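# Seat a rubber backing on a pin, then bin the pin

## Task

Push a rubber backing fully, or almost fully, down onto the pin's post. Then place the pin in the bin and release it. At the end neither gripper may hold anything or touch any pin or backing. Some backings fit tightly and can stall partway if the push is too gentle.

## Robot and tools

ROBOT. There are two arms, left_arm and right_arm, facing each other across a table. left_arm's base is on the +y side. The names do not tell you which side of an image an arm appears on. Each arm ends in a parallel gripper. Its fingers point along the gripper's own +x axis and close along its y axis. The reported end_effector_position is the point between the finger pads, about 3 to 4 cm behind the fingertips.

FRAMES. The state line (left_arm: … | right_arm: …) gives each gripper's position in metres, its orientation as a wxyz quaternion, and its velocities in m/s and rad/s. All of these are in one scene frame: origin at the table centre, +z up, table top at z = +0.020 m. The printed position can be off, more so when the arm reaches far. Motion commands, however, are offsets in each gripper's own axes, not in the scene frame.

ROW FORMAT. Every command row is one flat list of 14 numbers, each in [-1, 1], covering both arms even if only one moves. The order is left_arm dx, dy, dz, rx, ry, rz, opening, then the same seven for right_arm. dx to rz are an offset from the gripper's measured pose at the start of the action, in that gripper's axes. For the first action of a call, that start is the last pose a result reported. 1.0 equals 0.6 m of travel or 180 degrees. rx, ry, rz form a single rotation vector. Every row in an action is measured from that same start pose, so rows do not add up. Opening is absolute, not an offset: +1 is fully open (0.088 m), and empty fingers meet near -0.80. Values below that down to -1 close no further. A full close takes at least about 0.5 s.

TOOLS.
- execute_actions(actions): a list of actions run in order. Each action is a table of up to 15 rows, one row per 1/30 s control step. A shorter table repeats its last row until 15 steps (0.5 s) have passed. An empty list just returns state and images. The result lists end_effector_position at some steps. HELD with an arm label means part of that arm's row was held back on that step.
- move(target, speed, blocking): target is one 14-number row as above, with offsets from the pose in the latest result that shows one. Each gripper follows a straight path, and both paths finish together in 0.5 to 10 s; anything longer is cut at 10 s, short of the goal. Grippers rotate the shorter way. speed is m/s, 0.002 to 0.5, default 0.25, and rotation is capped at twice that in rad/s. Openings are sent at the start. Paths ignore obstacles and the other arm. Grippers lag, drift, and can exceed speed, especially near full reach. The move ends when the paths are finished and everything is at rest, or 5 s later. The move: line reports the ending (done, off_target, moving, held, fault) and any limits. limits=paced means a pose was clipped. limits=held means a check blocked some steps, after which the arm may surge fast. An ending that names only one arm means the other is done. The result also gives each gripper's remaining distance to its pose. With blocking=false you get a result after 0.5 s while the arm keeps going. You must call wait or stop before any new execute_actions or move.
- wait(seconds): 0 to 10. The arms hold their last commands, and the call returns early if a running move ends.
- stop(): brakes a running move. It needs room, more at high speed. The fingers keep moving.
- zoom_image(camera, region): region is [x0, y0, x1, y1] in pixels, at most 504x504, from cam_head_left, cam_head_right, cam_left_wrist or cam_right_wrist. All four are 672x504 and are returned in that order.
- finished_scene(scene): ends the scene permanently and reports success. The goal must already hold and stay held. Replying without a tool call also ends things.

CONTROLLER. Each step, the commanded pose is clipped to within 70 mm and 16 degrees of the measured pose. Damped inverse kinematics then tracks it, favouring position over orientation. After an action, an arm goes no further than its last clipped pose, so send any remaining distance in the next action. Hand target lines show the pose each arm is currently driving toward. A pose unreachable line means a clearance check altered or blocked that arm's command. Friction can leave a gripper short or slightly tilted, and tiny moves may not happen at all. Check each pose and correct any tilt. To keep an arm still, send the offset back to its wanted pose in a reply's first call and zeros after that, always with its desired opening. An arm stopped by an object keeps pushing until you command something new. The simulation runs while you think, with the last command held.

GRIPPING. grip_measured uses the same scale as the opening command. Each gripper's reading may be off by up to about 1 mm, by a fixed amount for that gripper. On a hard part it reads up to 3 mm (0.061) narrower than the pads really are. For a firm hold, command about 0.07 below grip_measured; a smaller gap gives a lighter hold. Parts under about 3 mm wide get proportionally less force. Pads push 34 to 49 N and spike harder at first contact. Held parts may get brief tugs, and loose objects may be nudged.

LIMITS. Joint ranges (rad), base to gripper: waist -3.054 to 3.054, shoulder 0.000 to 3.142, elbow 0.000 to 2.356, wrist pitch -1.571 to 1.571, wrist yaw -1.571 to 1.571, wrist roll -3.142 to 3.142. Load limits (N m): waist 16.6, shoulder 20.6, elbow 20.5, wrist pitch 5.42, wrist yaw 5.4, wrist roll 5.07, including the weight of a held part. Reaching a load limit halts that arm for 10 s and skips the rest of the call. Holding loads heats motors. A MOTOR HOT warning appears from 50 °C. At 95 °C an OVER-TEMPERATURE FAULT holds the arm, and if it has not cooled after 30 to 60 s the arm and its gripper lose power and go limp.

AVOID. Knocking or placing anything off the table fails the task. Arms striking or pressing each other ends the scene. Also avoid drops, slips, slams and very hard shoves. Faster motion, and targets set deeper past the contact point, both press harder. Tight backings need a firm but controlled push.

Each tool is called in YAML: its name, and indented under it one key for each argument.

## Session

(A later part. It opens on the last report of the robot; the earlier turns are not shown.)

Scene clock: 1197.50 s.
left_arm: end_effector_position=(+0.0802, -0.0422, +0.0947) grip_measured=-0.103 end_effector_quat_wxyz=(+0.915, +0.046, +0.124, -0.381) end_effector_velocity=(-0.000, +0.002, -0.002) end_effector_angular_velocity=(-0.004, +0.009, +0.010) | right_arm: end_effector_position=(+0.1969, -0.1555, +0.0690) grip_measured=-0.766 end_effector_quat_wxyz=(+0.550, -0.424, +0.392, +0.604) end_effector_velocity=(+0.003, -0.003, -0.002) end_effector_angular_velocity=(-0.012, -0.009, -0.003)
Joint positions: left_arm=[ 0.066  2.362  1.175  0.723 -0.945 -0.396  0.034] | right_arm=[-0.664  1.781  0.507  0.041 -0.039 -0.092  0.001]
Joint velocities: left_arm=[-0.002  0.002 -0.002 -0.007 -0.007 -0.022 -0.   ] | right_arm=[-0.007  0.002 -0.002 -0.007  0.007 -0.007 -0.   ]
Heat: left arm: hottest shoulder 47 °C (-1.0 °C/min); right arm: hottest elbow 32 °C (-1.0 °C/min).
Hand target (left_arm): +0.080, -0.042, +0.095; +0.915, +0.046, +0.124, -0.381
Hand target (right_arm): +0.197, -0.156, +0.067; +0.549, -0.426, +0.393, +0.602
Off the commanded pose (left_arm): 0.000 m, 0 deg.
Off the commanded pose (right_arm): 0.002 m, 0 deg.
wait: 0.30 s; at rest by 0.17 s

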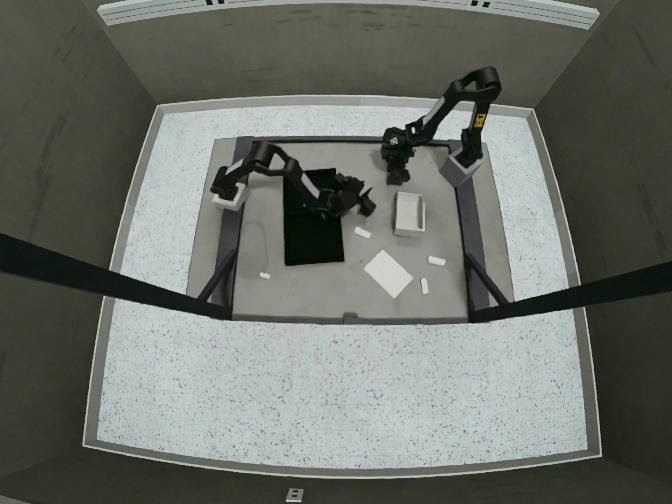

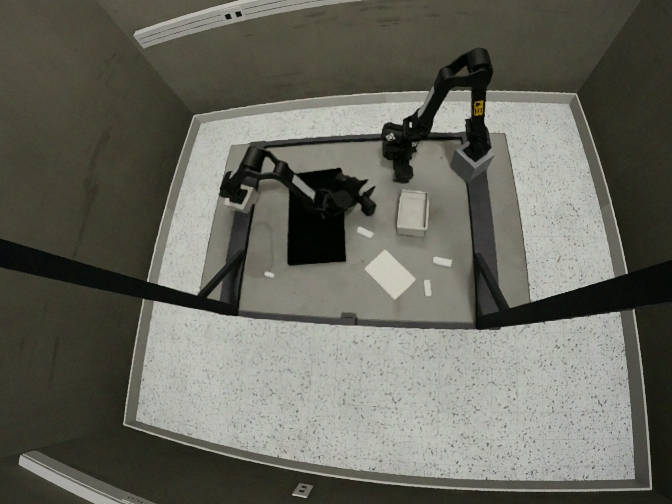

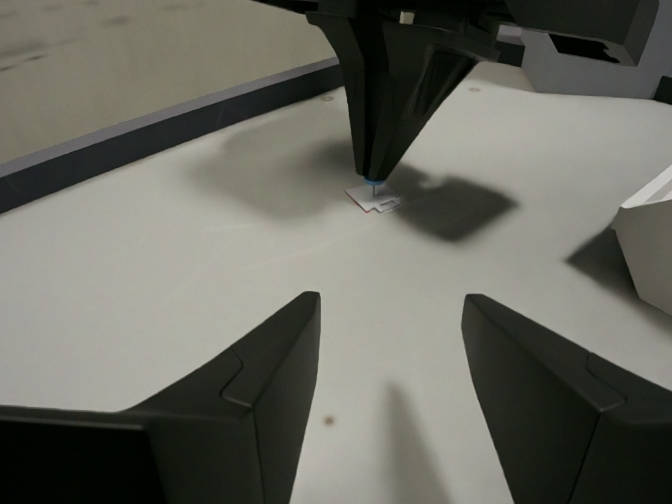

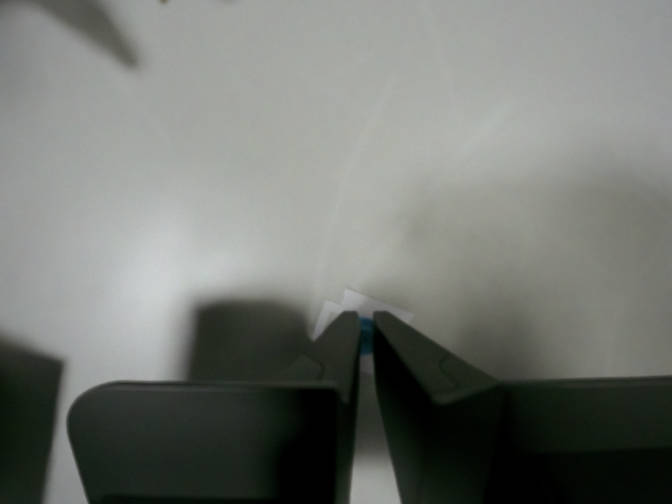

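execute_actions:
  actions:
    - [[0,0,0,0,0,0,-0.1,0.003,-0.0004,-0.0024,0,0.0018,0,-0.78],[0,0,0,0,0,0,-0.1,0.0032,-0.0006,-0.0025,0,0.0019,0,-0.78],[0,0,0,0,0,0,-0.1,0.0034,-0.0008,-0.0027,0,0.002,0,-0.78],[0,0,0,0,0,0,-0.1,0.0036,-0.001,-0.0028,0,0.0021,0,-0.78],[0,0,0,0,0,0,-0.1,0.0038,-0.0012,-0.003,0,0.0023,0,-0.78],[0,0,0,0,0,0,-0.1,0.004,-0.0014,-0.0031,0,0.0024,0,-0.78],[0,0,0,0,0,0,-0.1,0.0042,-0.0016,-0.0033,0,0.0025,0,-0.78],[0,0,0,0,0,0,-0.1,0.0044,-0.0018,-0.0035,0,0.0026,0,-0.78],[0,0,0,0,0,0,-0.1,0.0047,-0.002,-0.0037,0,0.0028,0,-0.78]]

zoom_image:
  camera: "cam_left_wrist"
  region: [335,130,425,220]

zoom_image:
  camera: "cam_right_wrist"
  region: [300,230,430,370]

Scene clock: 1252.67 s.
left_arm: end_effector_position=(+0.0802, -0.0422, +0.0947) grip_measured=-0.103 end_effector_quat_wxyz=(+0.915, +0.046, +0.124, -0.381) end_effector_velocity=(-0.004, +0.001, -0.003) end_effector_angular_velocity=(+0.017, +0.003, -0.012) | right_arm: end_effector_position=(+0.1976, -0.1560, +0.0676) grip_measured=-0.766 end_effector_quat_wxyz=(+0.549, -0.425, +0.392, +0.603) end_effector_velocity=(+0.001, -0.004, -0.001) end_effector_angular_velocity=(-0.012, +0.005, +0.002)
Joint positions: left_arm=[ 0.066  2.362  1.175  0.723 -0.945 -0.396  0.034] | right_arm=[-0.667  1.787  0.507  0.043 -0.039 -0.095  0.001]
Joint velocities: left_arm=[-0.007 -0.002 -0.002 -0.022  0.007 -0.007 -0.   ] | right_arm=[-0.007 -0.002 -0.007 -0.007 -0.007 -0.007 -0.   ]
Heat: left arm: hottest shoulder 50 °C (+3.0 °C/min); right arm: hottest elbow 31 °C (-1.0 °C/min). Fold the left arm in close to its base before you think long.
Hand target (left_arm): +0.080, -0.042, +0.095; +0.915, +0.046, +0.124, -0.381
Hand target (right_arm): +0.198, -0.156, +0.066; +0.548, -0.427, +0.394, +0.602
Off the commanded pose (left_arm): 0.000 m, 0 deg.
Off the commanded pose (right_arm): 0.002 m, 0 deg.
MOTOR HOT: a motor of the left arm reached 50 °C. Now the hottest motor of the left arm, joint 2 (shoulder), reports 50 °C. The temperature limit of the motors' drives, at which the controller stops that arm, is 95 °C. To cool a motor, set the load down, stop pushing, or move to a pose that needs little force.
Step readings (end_effector_position):
0: left_arm (+0.0802, -0.0422, +0.0947) | right_arm (+0.1969, -0.1554, +0.0690)
1: left_arm (+0.0802, -0.0422, +0.0947) | right_arm (+0.1969, -0.1554, +0.0690)
2: left_arm (+0.0802, -0.0422, +0.0947) | right_arm (+0.1969, -0.1555, +0.0689)
4: left_arm (+0.0802, -0.0422, +0.0947) | right_arm (+0.1969, -0.1555, +0.0688)
8: left_arm (+0.0802, -0.0422, +0.0947) | right_arm (+0.1971, -0.1558, +0.0682)
15: end_effector_position above

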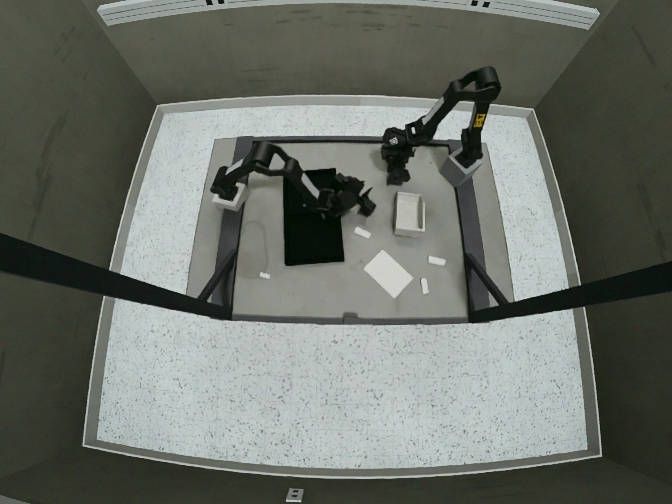

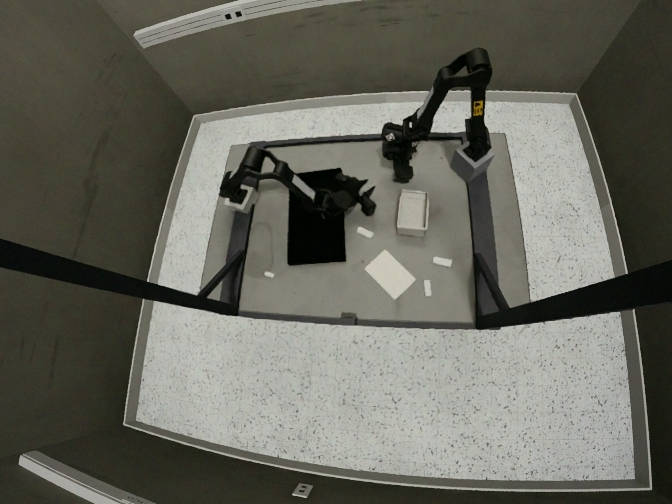

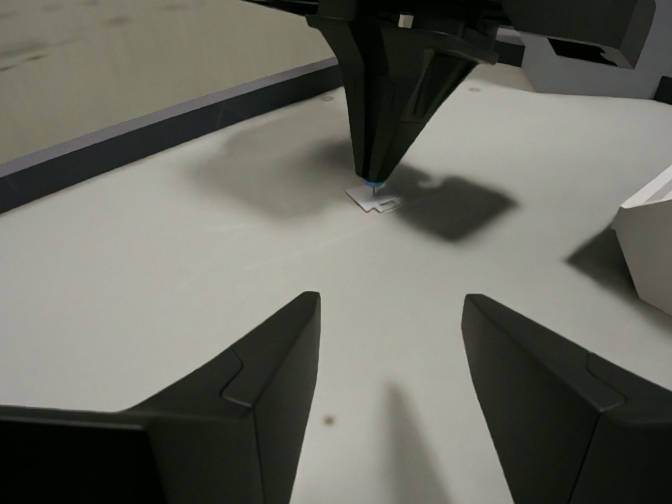

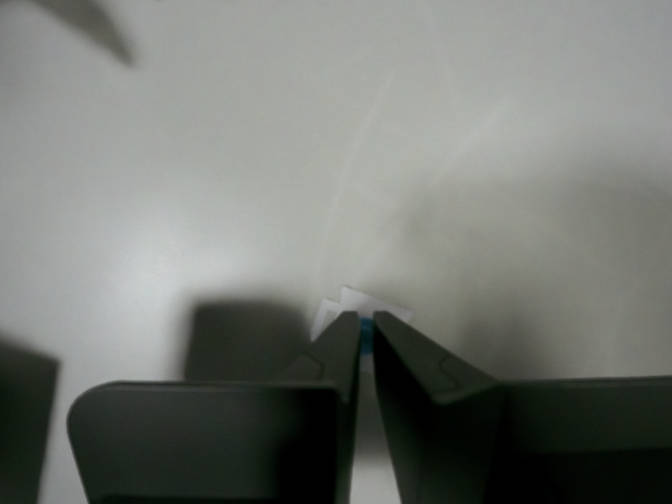

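Region (335, 130, 425, 220) of cam_left_wrist's 672x504 image, scaled by 5.600, with more detail than that image has.

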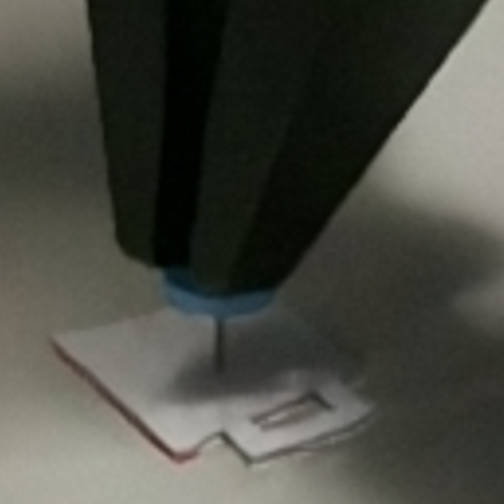

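Region (300, 230, 430, 370) of cam_right_wrist's 672x504 image, scaled by 3.600, with more detail than that image has; it fills the left 468 columns of this view, and the rest is white.

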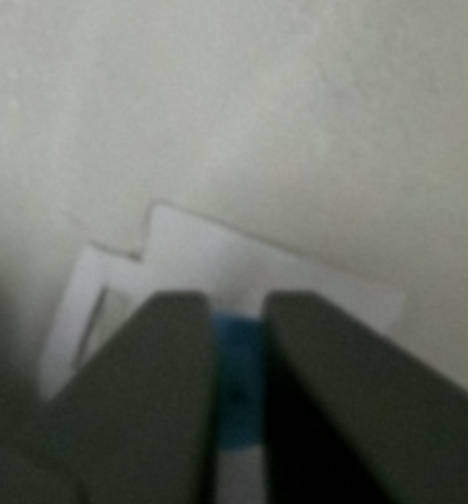

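execute_actions:
  actions:
    - [[0.002,0,-0.008,0,0,0,-0.1,0.0028,0,-0.0025,0,0.0019,0,-0.78],[0.002,0,-0.008,0,0,0,-0.1,0.00325,0,-0.00266,0,0.002,0,-0.78],[0.002,0,-0.008,0,0,0,-0.1,0.0037,0,-0.0028,0,0.0021,0,-0.78],[0.002,0,-0.008,0,0,0,-0.1,0.00415,0,-0.003,0,0.0022,0,-0.78],[0.002,0,-0.008,0,0,0,-0.1,0.0046,0,-0.0031,0,0.0023,0,-0.78],[0.002,0,-0.008,0,0,0,-0.1,0.00505,0,-0.0033,0,0.0024,0,-0.78],[0.002,0,-0.008,0,0,0,-0.1,0.0055,0,-0.0034,0,0.0025,0,-0.78],[0.002,0,-0.008,0,0,0,-0.1,0.00595,0,-0.0036,0,0.0025,0,-0.78],[0.002,0,-0.008,0,0,0,-0.1,0.0064,0,-0.0038,0,0.0026,0,-0.78],[0.002,0,-0.008,0,0,0,-0.1,0.00685,0,-0.0039,0,0.0027,0,-0.78],[0.002,0,-0.008,0,0,0,-0.1,0.0073,0,-0.0041,0,0.0028,0,-0.78],[0.002,0,-0.008,0,0,0,-0.1,0.00775,0,-0.0042,0,0.0029,0,-0.78],[0.002,0,-0.008,0,0,0,-0.1,0.0082,0,-0.0044,0,0.003,0,-0.78],[0.002,0,-0.008,0,0,0,-0.1,0.00865,0,-0.0045,0,0.0031,0,-0.78],[0.002,0,-0.008,0,0,0,-0.1,0.0091,0,-0.0047,0,0.0032,0,-0.78]]

wait:
  seconds: 0.3

zoom_image:
  camera: "cam_left_wrist"
  region: [335,130,425,220]

zoom_image:
  camera: "cam_right_wrist"
  region: [300,230,430,370]

Scene clock: 1287.57 s.
left_arm: end_effector_position=(+0.0801, -0.0427, +0.0950) grip_measured=-0.103 end_effector_quat_wxyz=(+0.915, +0.042, +0.123, -0.382) end_effector_velocity=(-0.000, +0.001, -0.001) end_effector_angular_velocity=(+0.011, -0.010, +0.002) | right_arm: end_effector_position=(+0.1977, -0.1561, +0.0645) grip_measured=-0.766 end_effector_quat_wxyz=(+0.549, -0.426, +0.393, +0.602) end_effector_velocity=(-0.003, -0.002, -0.007) end_effector_angular_velocity=(-0.012, +0.019, +0.012)
Joint positions: left_arm=[ 0.066  2.365  1.175  0.735 -0.945 -0.396  0.034] | right_arm=[-0.667  1.803  0.507  0.056 -0.039 -0.095  0.001]
Joint velocities: left_arm=[-0.002  0.002  0.002 -0.007 -0.007  0.007  0.   ] | right_arm=[-0.002  0.032 -0.002  0.022 -0.022 -0.007 -0.   ]
Heat: left arm: hottest shoulder 50 °C (+1.0 °C/min); right arm: hottest elbow 31 °C (+0.0 °C/min). Fold the left arm in close to its base before you think long.
Hand target (left_arm): +0.080, -0.042, +0.090; +0.915, +0.046, +0.124, -0.381
Hand target (right_arm): +0.198, -0.157, +0.062; +0.547, -0.428, +0.395, +0.600
Off the commanded pose (left_arm): 0.005 m, 0 deg.
Off the commanded pose (right_arm): 0.003 m, 0 deg.
MOTOR HOT: still on. Now the hottest motor of the left arm, joint 2 (shoulder), reports 50 °C; a drive's own limit is 95 °C.
Step readings (end_effector_position):
0: left_arm (+0.0802, -0.0422, +0.0947) | right_arm (+0.1977, -0.1560, +0.0676)
1: left_arm (+0.0802, -0.0422, +0.0948) | right_arm (+0.1977, -0.1560, +0.0676)
2: left_arm (+0.0801, -0.0424, +0.0952) | right_arm (+0.1977, -0.1560, +0.0675)
4: left_arm (+0.0801, -0.0426, +0.0956) | right_arm (+0.1977, -0.1559, +0.0674)
8: left_arm (+0.0801, -0.0428, +0.0956) | right_arm (+0.1977, -0.1560, +0.0664)
15: end_effector_position above

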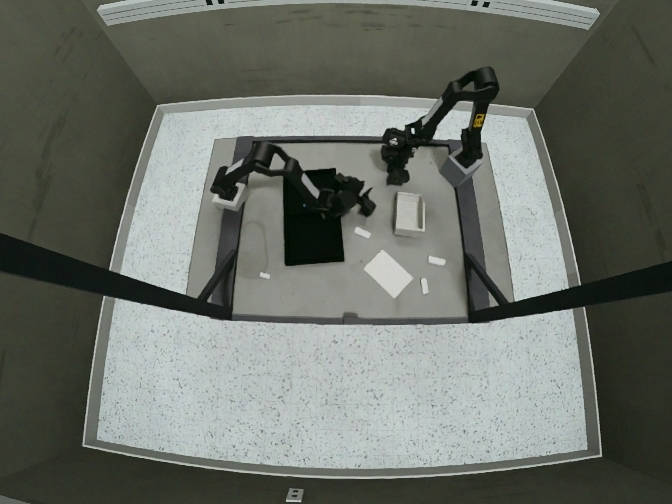

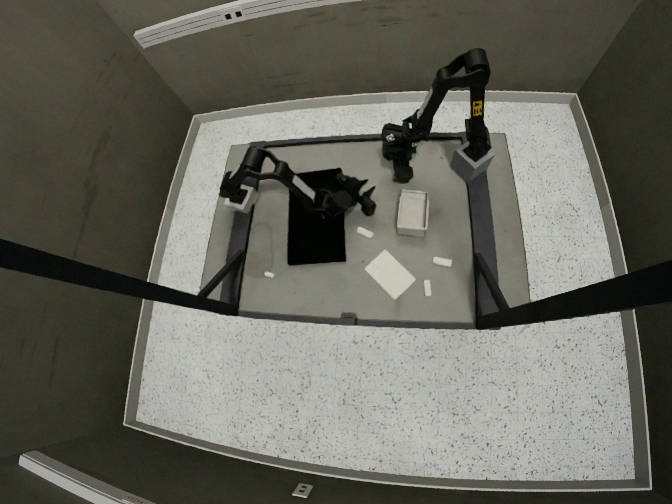

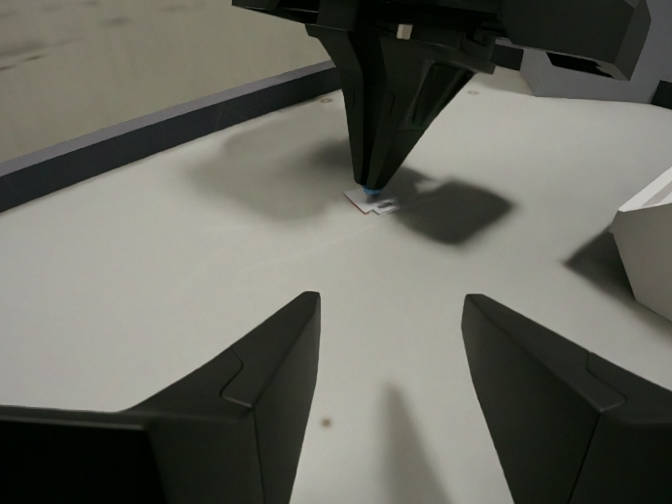

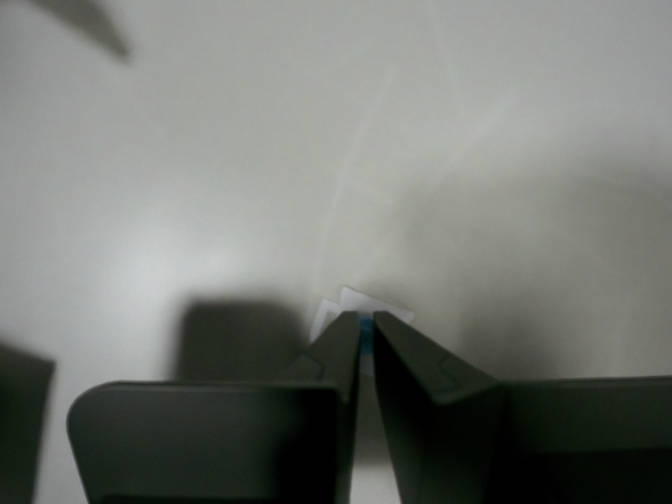

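Scene clock: 1287.87 s.
left_arm: end_effector_position=(+0.0801, -0.0427, +0.0951) grip_measured=-0.103 end_effector_quat_wxyz=(+0.915, +0.042, +0.123, -0.382) end_effector_velocity=(+0.001, +0.000, -0.001) end_effector_angular_velocity=(-0.007, +0.017, +0.002) | right_arm: end_effector_position=(+0.1977, -0.1559, +0.0640) grip_measured=-0.766 end_effector_quat_wxyz=(+0.549, -0.426, +0.393, +0.602) end_effector_velocity=(+0.001, -0.002, -0.000) end_effector_angular_velocity=(-0.007, +0.005, +0.002)
Joint positions: left_arm=[ 0.066  2.365  1.175  0.735 -0.945 -0.396  0.034] | right_arm=[-0.667  1.805  0.507  0.059 -0.039 -0.095  0.001]
Joint velocities: left_arm=[ 0.002 -0.002 -0.002 -0.007  0.007 -0.022  0.   ] | right_arm=[-0.007 -0.002 -0.002 -0.007 -0.007 -0.007  0.   ]
Heat: left arm: hottest shoulder 50 °C (+1.0 °C/min); right arm: hottest elbow 31 °C (+0.0 °C/min). Fold the left arm in close to its base before you think long.
Hand target (left_arm): +0.080, -0.042, +0.090; +0.915, +0.046, +0.124, -0.381
Hand target (right_arm): +0.198, -0.157, +0.062; +0.547, -0.428, +0.395, +0.600
Off the commanded pose (left_arm): 0.005 m, 1 deg.
Off the commanded pose (right_arm): 0.003 m, 0 deg.
MOTOR HOT: still on. Now the hottest motor of the left arm, joint 2 (shoulder), reports 50 °C; a drive's own limit is 95 °C.
wait: 0.30 s; at rest by 0.17 s

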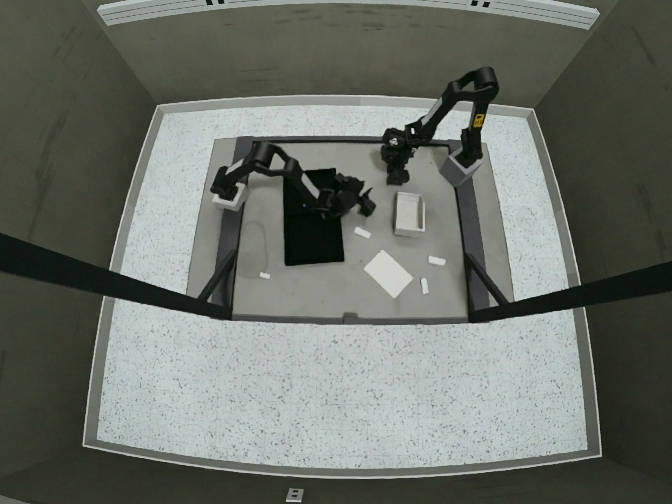

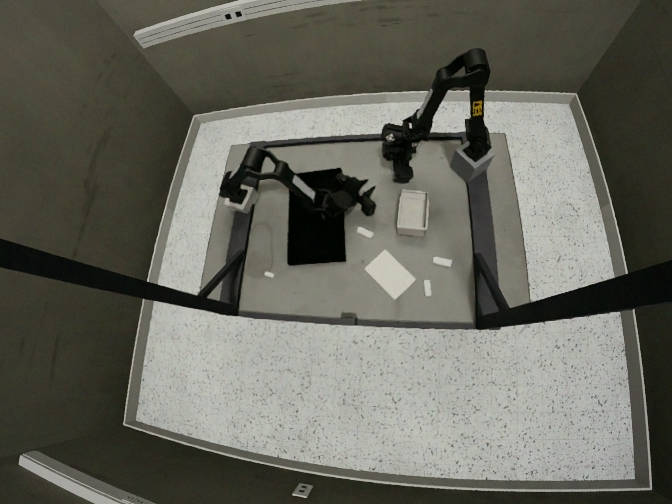

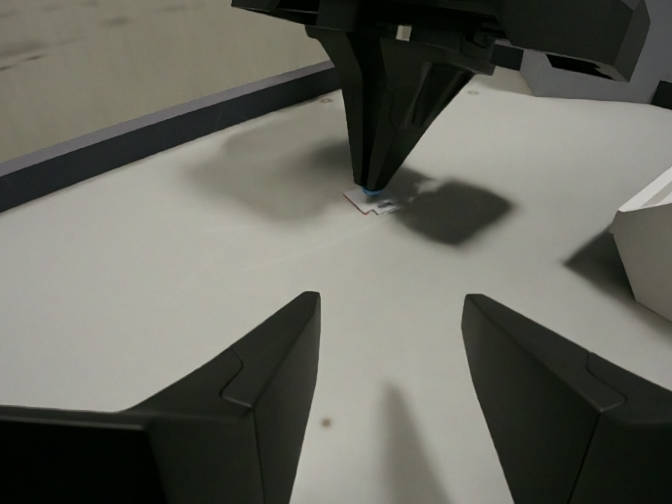

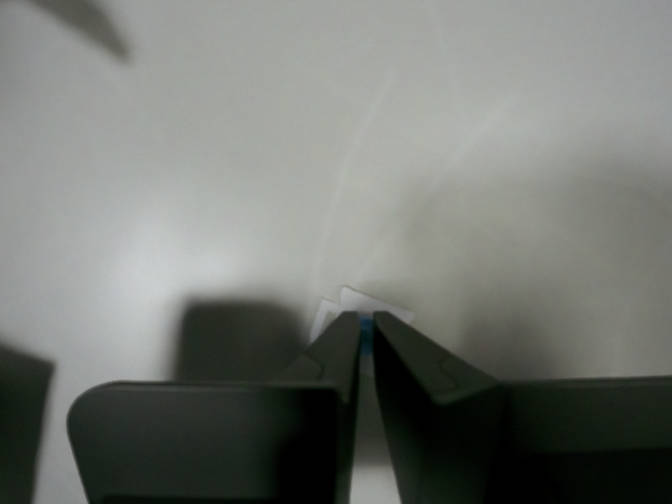

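Region (335, 130, 425, 220) of cam_left_wrist's 672x504 image, scaled by 5.600, with more detail than that image has.

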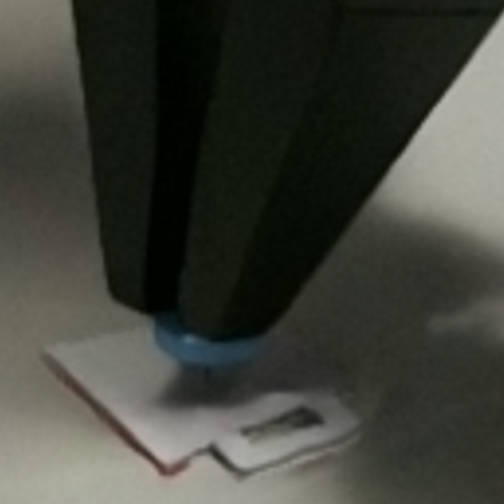

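Region (300, 230, 430, 370) of cam_right_wrist's 672x504 image, scaled by 3.600, with more detail than that image has; it fills the left 468 columns of this view, and the rest is white.

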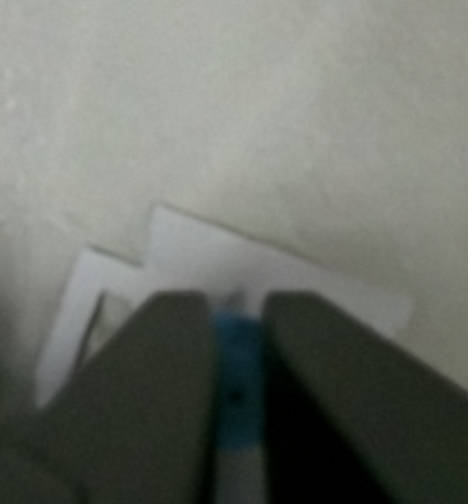

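execute_actions:
  actions:
    - [[0,0,0,0,0,0,-0.1,0.0028,0,-0.0025,0,0.0019,0,-0.78],[0,0,0,0,0,0,-0.1,0.0034,0,-0.0027,0,0.002,0,-0.78],[0,0,0,0,0,0,-0.1,0.0041,0,-0.003,0,0.0021,0,-0.78],[0,0,0,0,0,0,-0.1,0.0047,0,-0.0032,0,0.0023,0,-0.78],[0,0,0,0,0,0,-0.1,0.0053,0,-0.0034,0,0.0024,0,-0.78],[0,0,0,0,0,0,-0.1,0.0059,0,-0.0036,0,0.0025,0,-0.78],[0,0,0,0,0,0,-0.1,0.0066,0,-0.0039,0,0.0026,0,-0.78],[0,0,0,0,0,0,-0.1,0.0072,0,-0.0041,0,0.0028,0,-0.78],[0,0,0,0,0,0,-0.1,0.0078,0,-0.0043,0,0.0029,0,-0.78],[0,0,0,0,0,0,-0.1,0.0085,0,-0.0046,0,0.003,0,-0.78],[0,0,0,0,0,0,-0.1,0.0091,0,-0.0048,0,0.0031,0,-0.78],[0,0,0,0,0,0,-0.1,0.0097,0,-0.005,0,0.0032,0,-0.78],[0,0,0,0,0,0,-0.1,0.0103,0,-0.0052,0,0.0034,0,-0.78],[0,0,0,0,0,0,-0.1,0.011,0,-0.0055,0,0.0035,0,-0.78],[0,0,0,0,0,0,-0.1,0.0116,0,-0.0057,0,0.0036,0,-0.78]]

wait:
  seconds: 0.3

zoom_image:
  camera: "cam_left_wrist"
  region: [335,130,425,220]

Scene clock: 1321.13 s.
left_arm: end_effector_position=(+0.0801, -0.0427, +0.0951) grip_measured=-0.103 end_effector_quat_wxyz=(+0.915, +0.042, +0.123, -0.382) end_effector_velocity=(-0.002, +0.000, -0.001) end_effector_angular_velocity=(+0.013, -0.003, -0.011) | right_arm: end_effector_position=(+0.1977, -0.1552, +0.0605) grip_measured=-0.766 end_effector_quat_wxyz=(+0.549, -0.426, +0.393, +0.602) end_effector_velocity=(-0.000, -0.001, -0.010) end_effector_angular_velocity=(-0.012, +0.009, -0.007)
Joint positions: left_arm=[ 0.066  2.365  1.175  0.735 -0.945 -0.396  0.034] | right_arm=[-0.667  1.824  0.507  0.077 -0.039 -0.095  0.001]
Joint velocities: left_arm=[-0.002 -0.002 -0.002 -0.007  0.007  0.007  0.   ] | right_arm=[-0.002  0.046 -0.002  0.037 -0.007  0.007  0.   ]
Heat: left arm: hottest shoulder 48 °C (-2.0 °C/min); right arm: hottest shoulder 30 °C (-1.0 °C/min). Fold the left arm in close to its base before you think long.
Hand target (left_arm): +0.080, -0.043, +0.095; +0.915, +0.042, +0.123, -0.382
Hand target (right_arm): +0.198, -0.157, +0.056; +0.546, -0.430, +0.397, +0.600
Off the commanded pose (left_arm): 0.000 m, 0 deg.
Off the commanded pose (right_arm): 0.005 m, 1 deg.
MOTOR HOT: still on. Now the hottest motor of the left arm, joint 2 (shoulder), reports 48 °C; a drive's own limit is 95 °C.
Step readings (end_effector_position):
0: left_arm (+0.0801, -0.0427, +0.0951) | right_arm (+0.1977, -0.1559, +0.0639)
1: left_arm (+0.0801, -0.0427, +0.0951) | right_arm (+0.1977, -0.1559, +0.0639)
2: left_arm (+0.0801, -0.0427, +0.0951) | right_arm (+0.1977, -0.1559, +0.0639)
4: left_arm (+0.0801, -0.0427, +0.0951) | right_arm (+0.1977, -0.1557, +0.0638)
8: left_arm (+0.0801, -0.0427, +0.0951) | right_arm (+0.1977, -0.1556, +0.0628)
15: end_effector_position above

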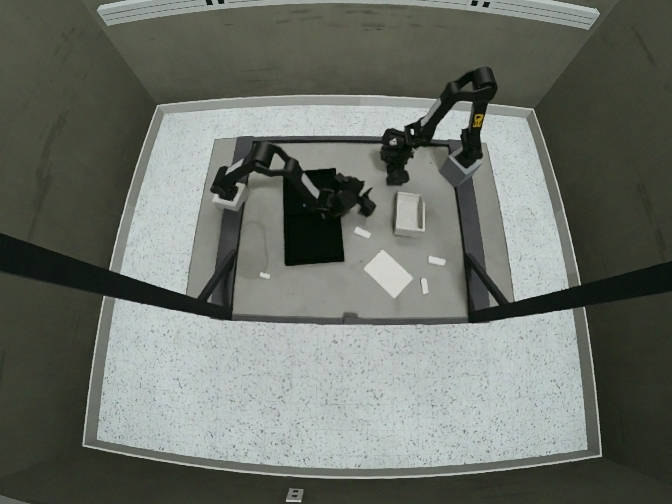

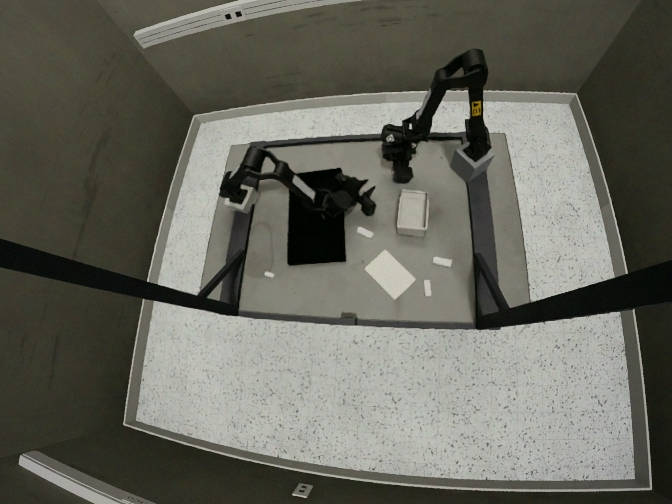

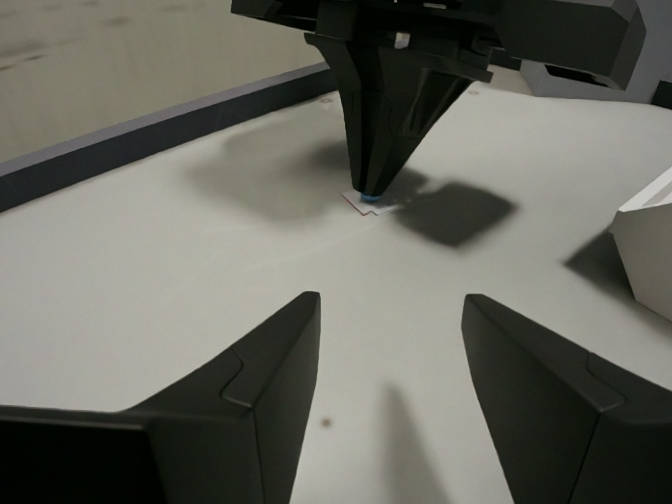

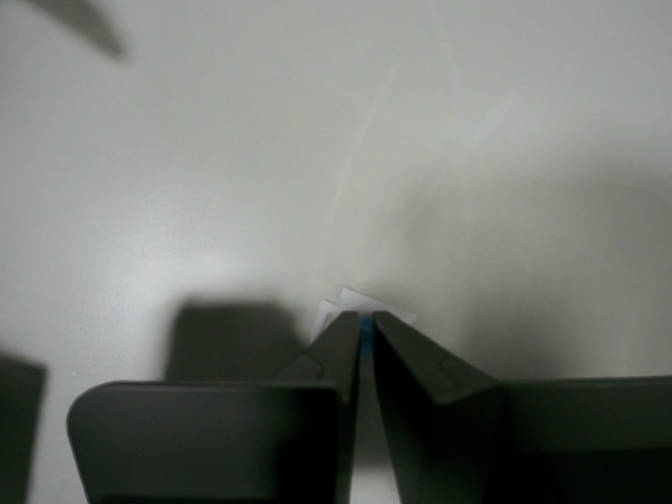

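Scene clock: 1321.43 s.
left_arm: end_effector_position=(+0.0801, -0.0427, +0.0951) grip_measured=-0.103 end_effector_quat_wxyz=(+0.915, +0.042, +0.123, -0.382) end_effector_velocity=(-0.002, +0.003, -0.001) end_effector_angular_velocity=(+0.006, +0.007, +0.005) | right_arm: end_effector_position=(+0.1977, -0.1550, +0.0599) grip_measured=-0.766 end_effector_quat_wxyz=(+0.549, -0.426, +0.393, +0.602) end_effector_velocity=(+0.001, -0.002, -0.000) end_effector_angular_velocity=(-0.007, +0.005, +0.002)
Joint positions: left_arm=[ 0.066  2.365  1.175  0.735 -0.945 -0.396  0.034] | right_arm=[-0.667  1.828  0.507  0.081 -0.039 -0.095  0.001]
Joint velocities: left_arm=[-0.007 -0.007 -0.007 -0.022 -0.007 -0.022 -0.   ] | right_arm=[-0.007 -0.002 -0.002 -0.007 -0.007 -0.007 -0.   ]
Heat: left arm: hottest shoulder 48 °C (-2.0 °C/min); right arm: hottest shoulder 30 °C (-1.0 °C/min). Fold the left arm in close to its base before you think long.
Hand target (left_arm): +0.080, -0.043, +0.095; +0.915, +0.042, +0.123, -0.382
Hand target (right_arm): +0.198, -0.157, +0.056; +0.546, -0.430, +0.397, +0.600
Off the commanded pose (left_arm): 0.000 m, 0 deg.
Off the commanded pose (right_arm): 0.004 m, 1 deg.
MOTOR HOT: still on. Now the hottest motor of the left arm, joint 2 (shoulder), reports 48 °C; a drive's own limit is 95 °C.
wait: 0.30 s; at rest by 0.17 s

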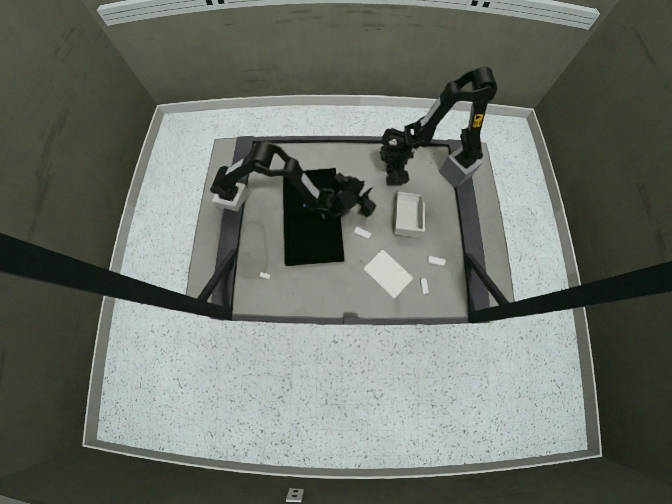

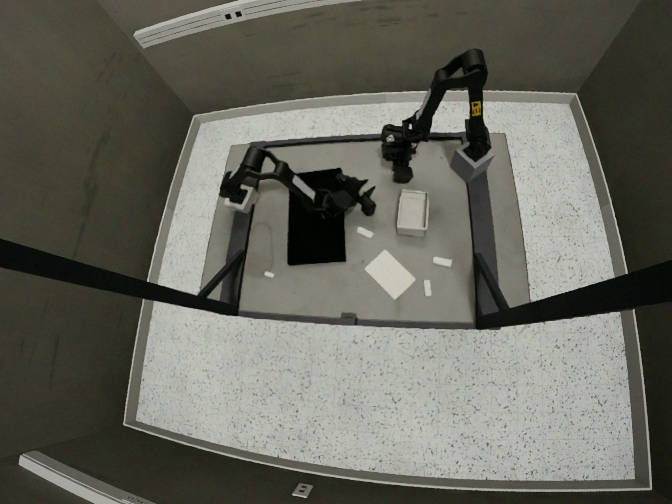

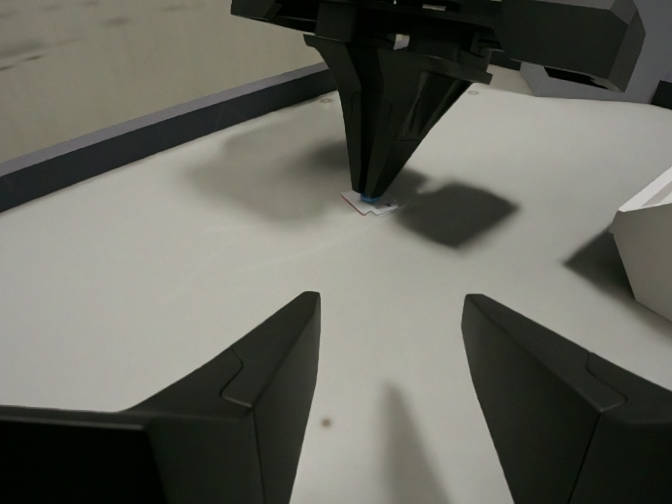

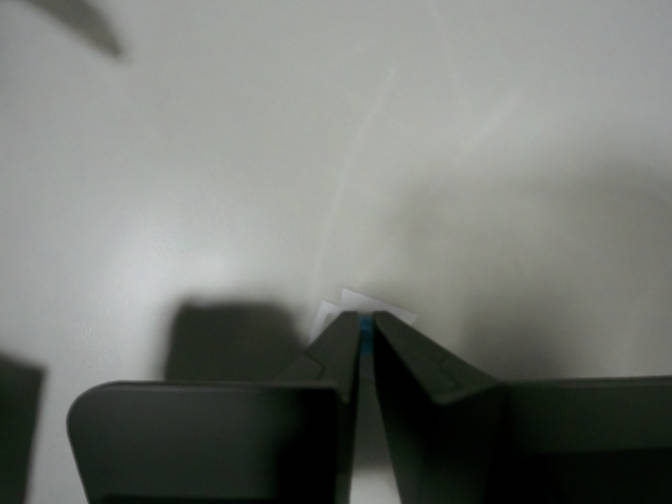

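Region (335, 130, 425, 220) of cam_left_wrist's 672x504 image, scaled by 5.600, with more detail than that image has.

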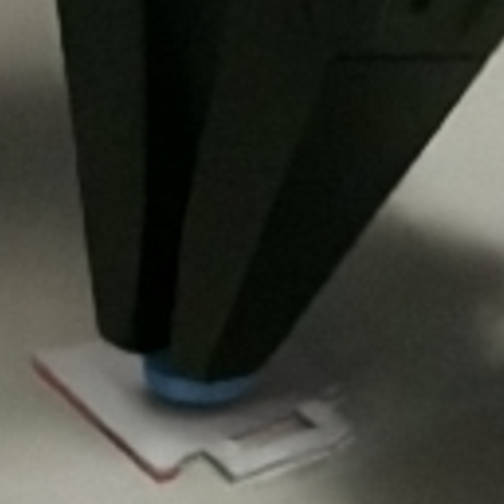

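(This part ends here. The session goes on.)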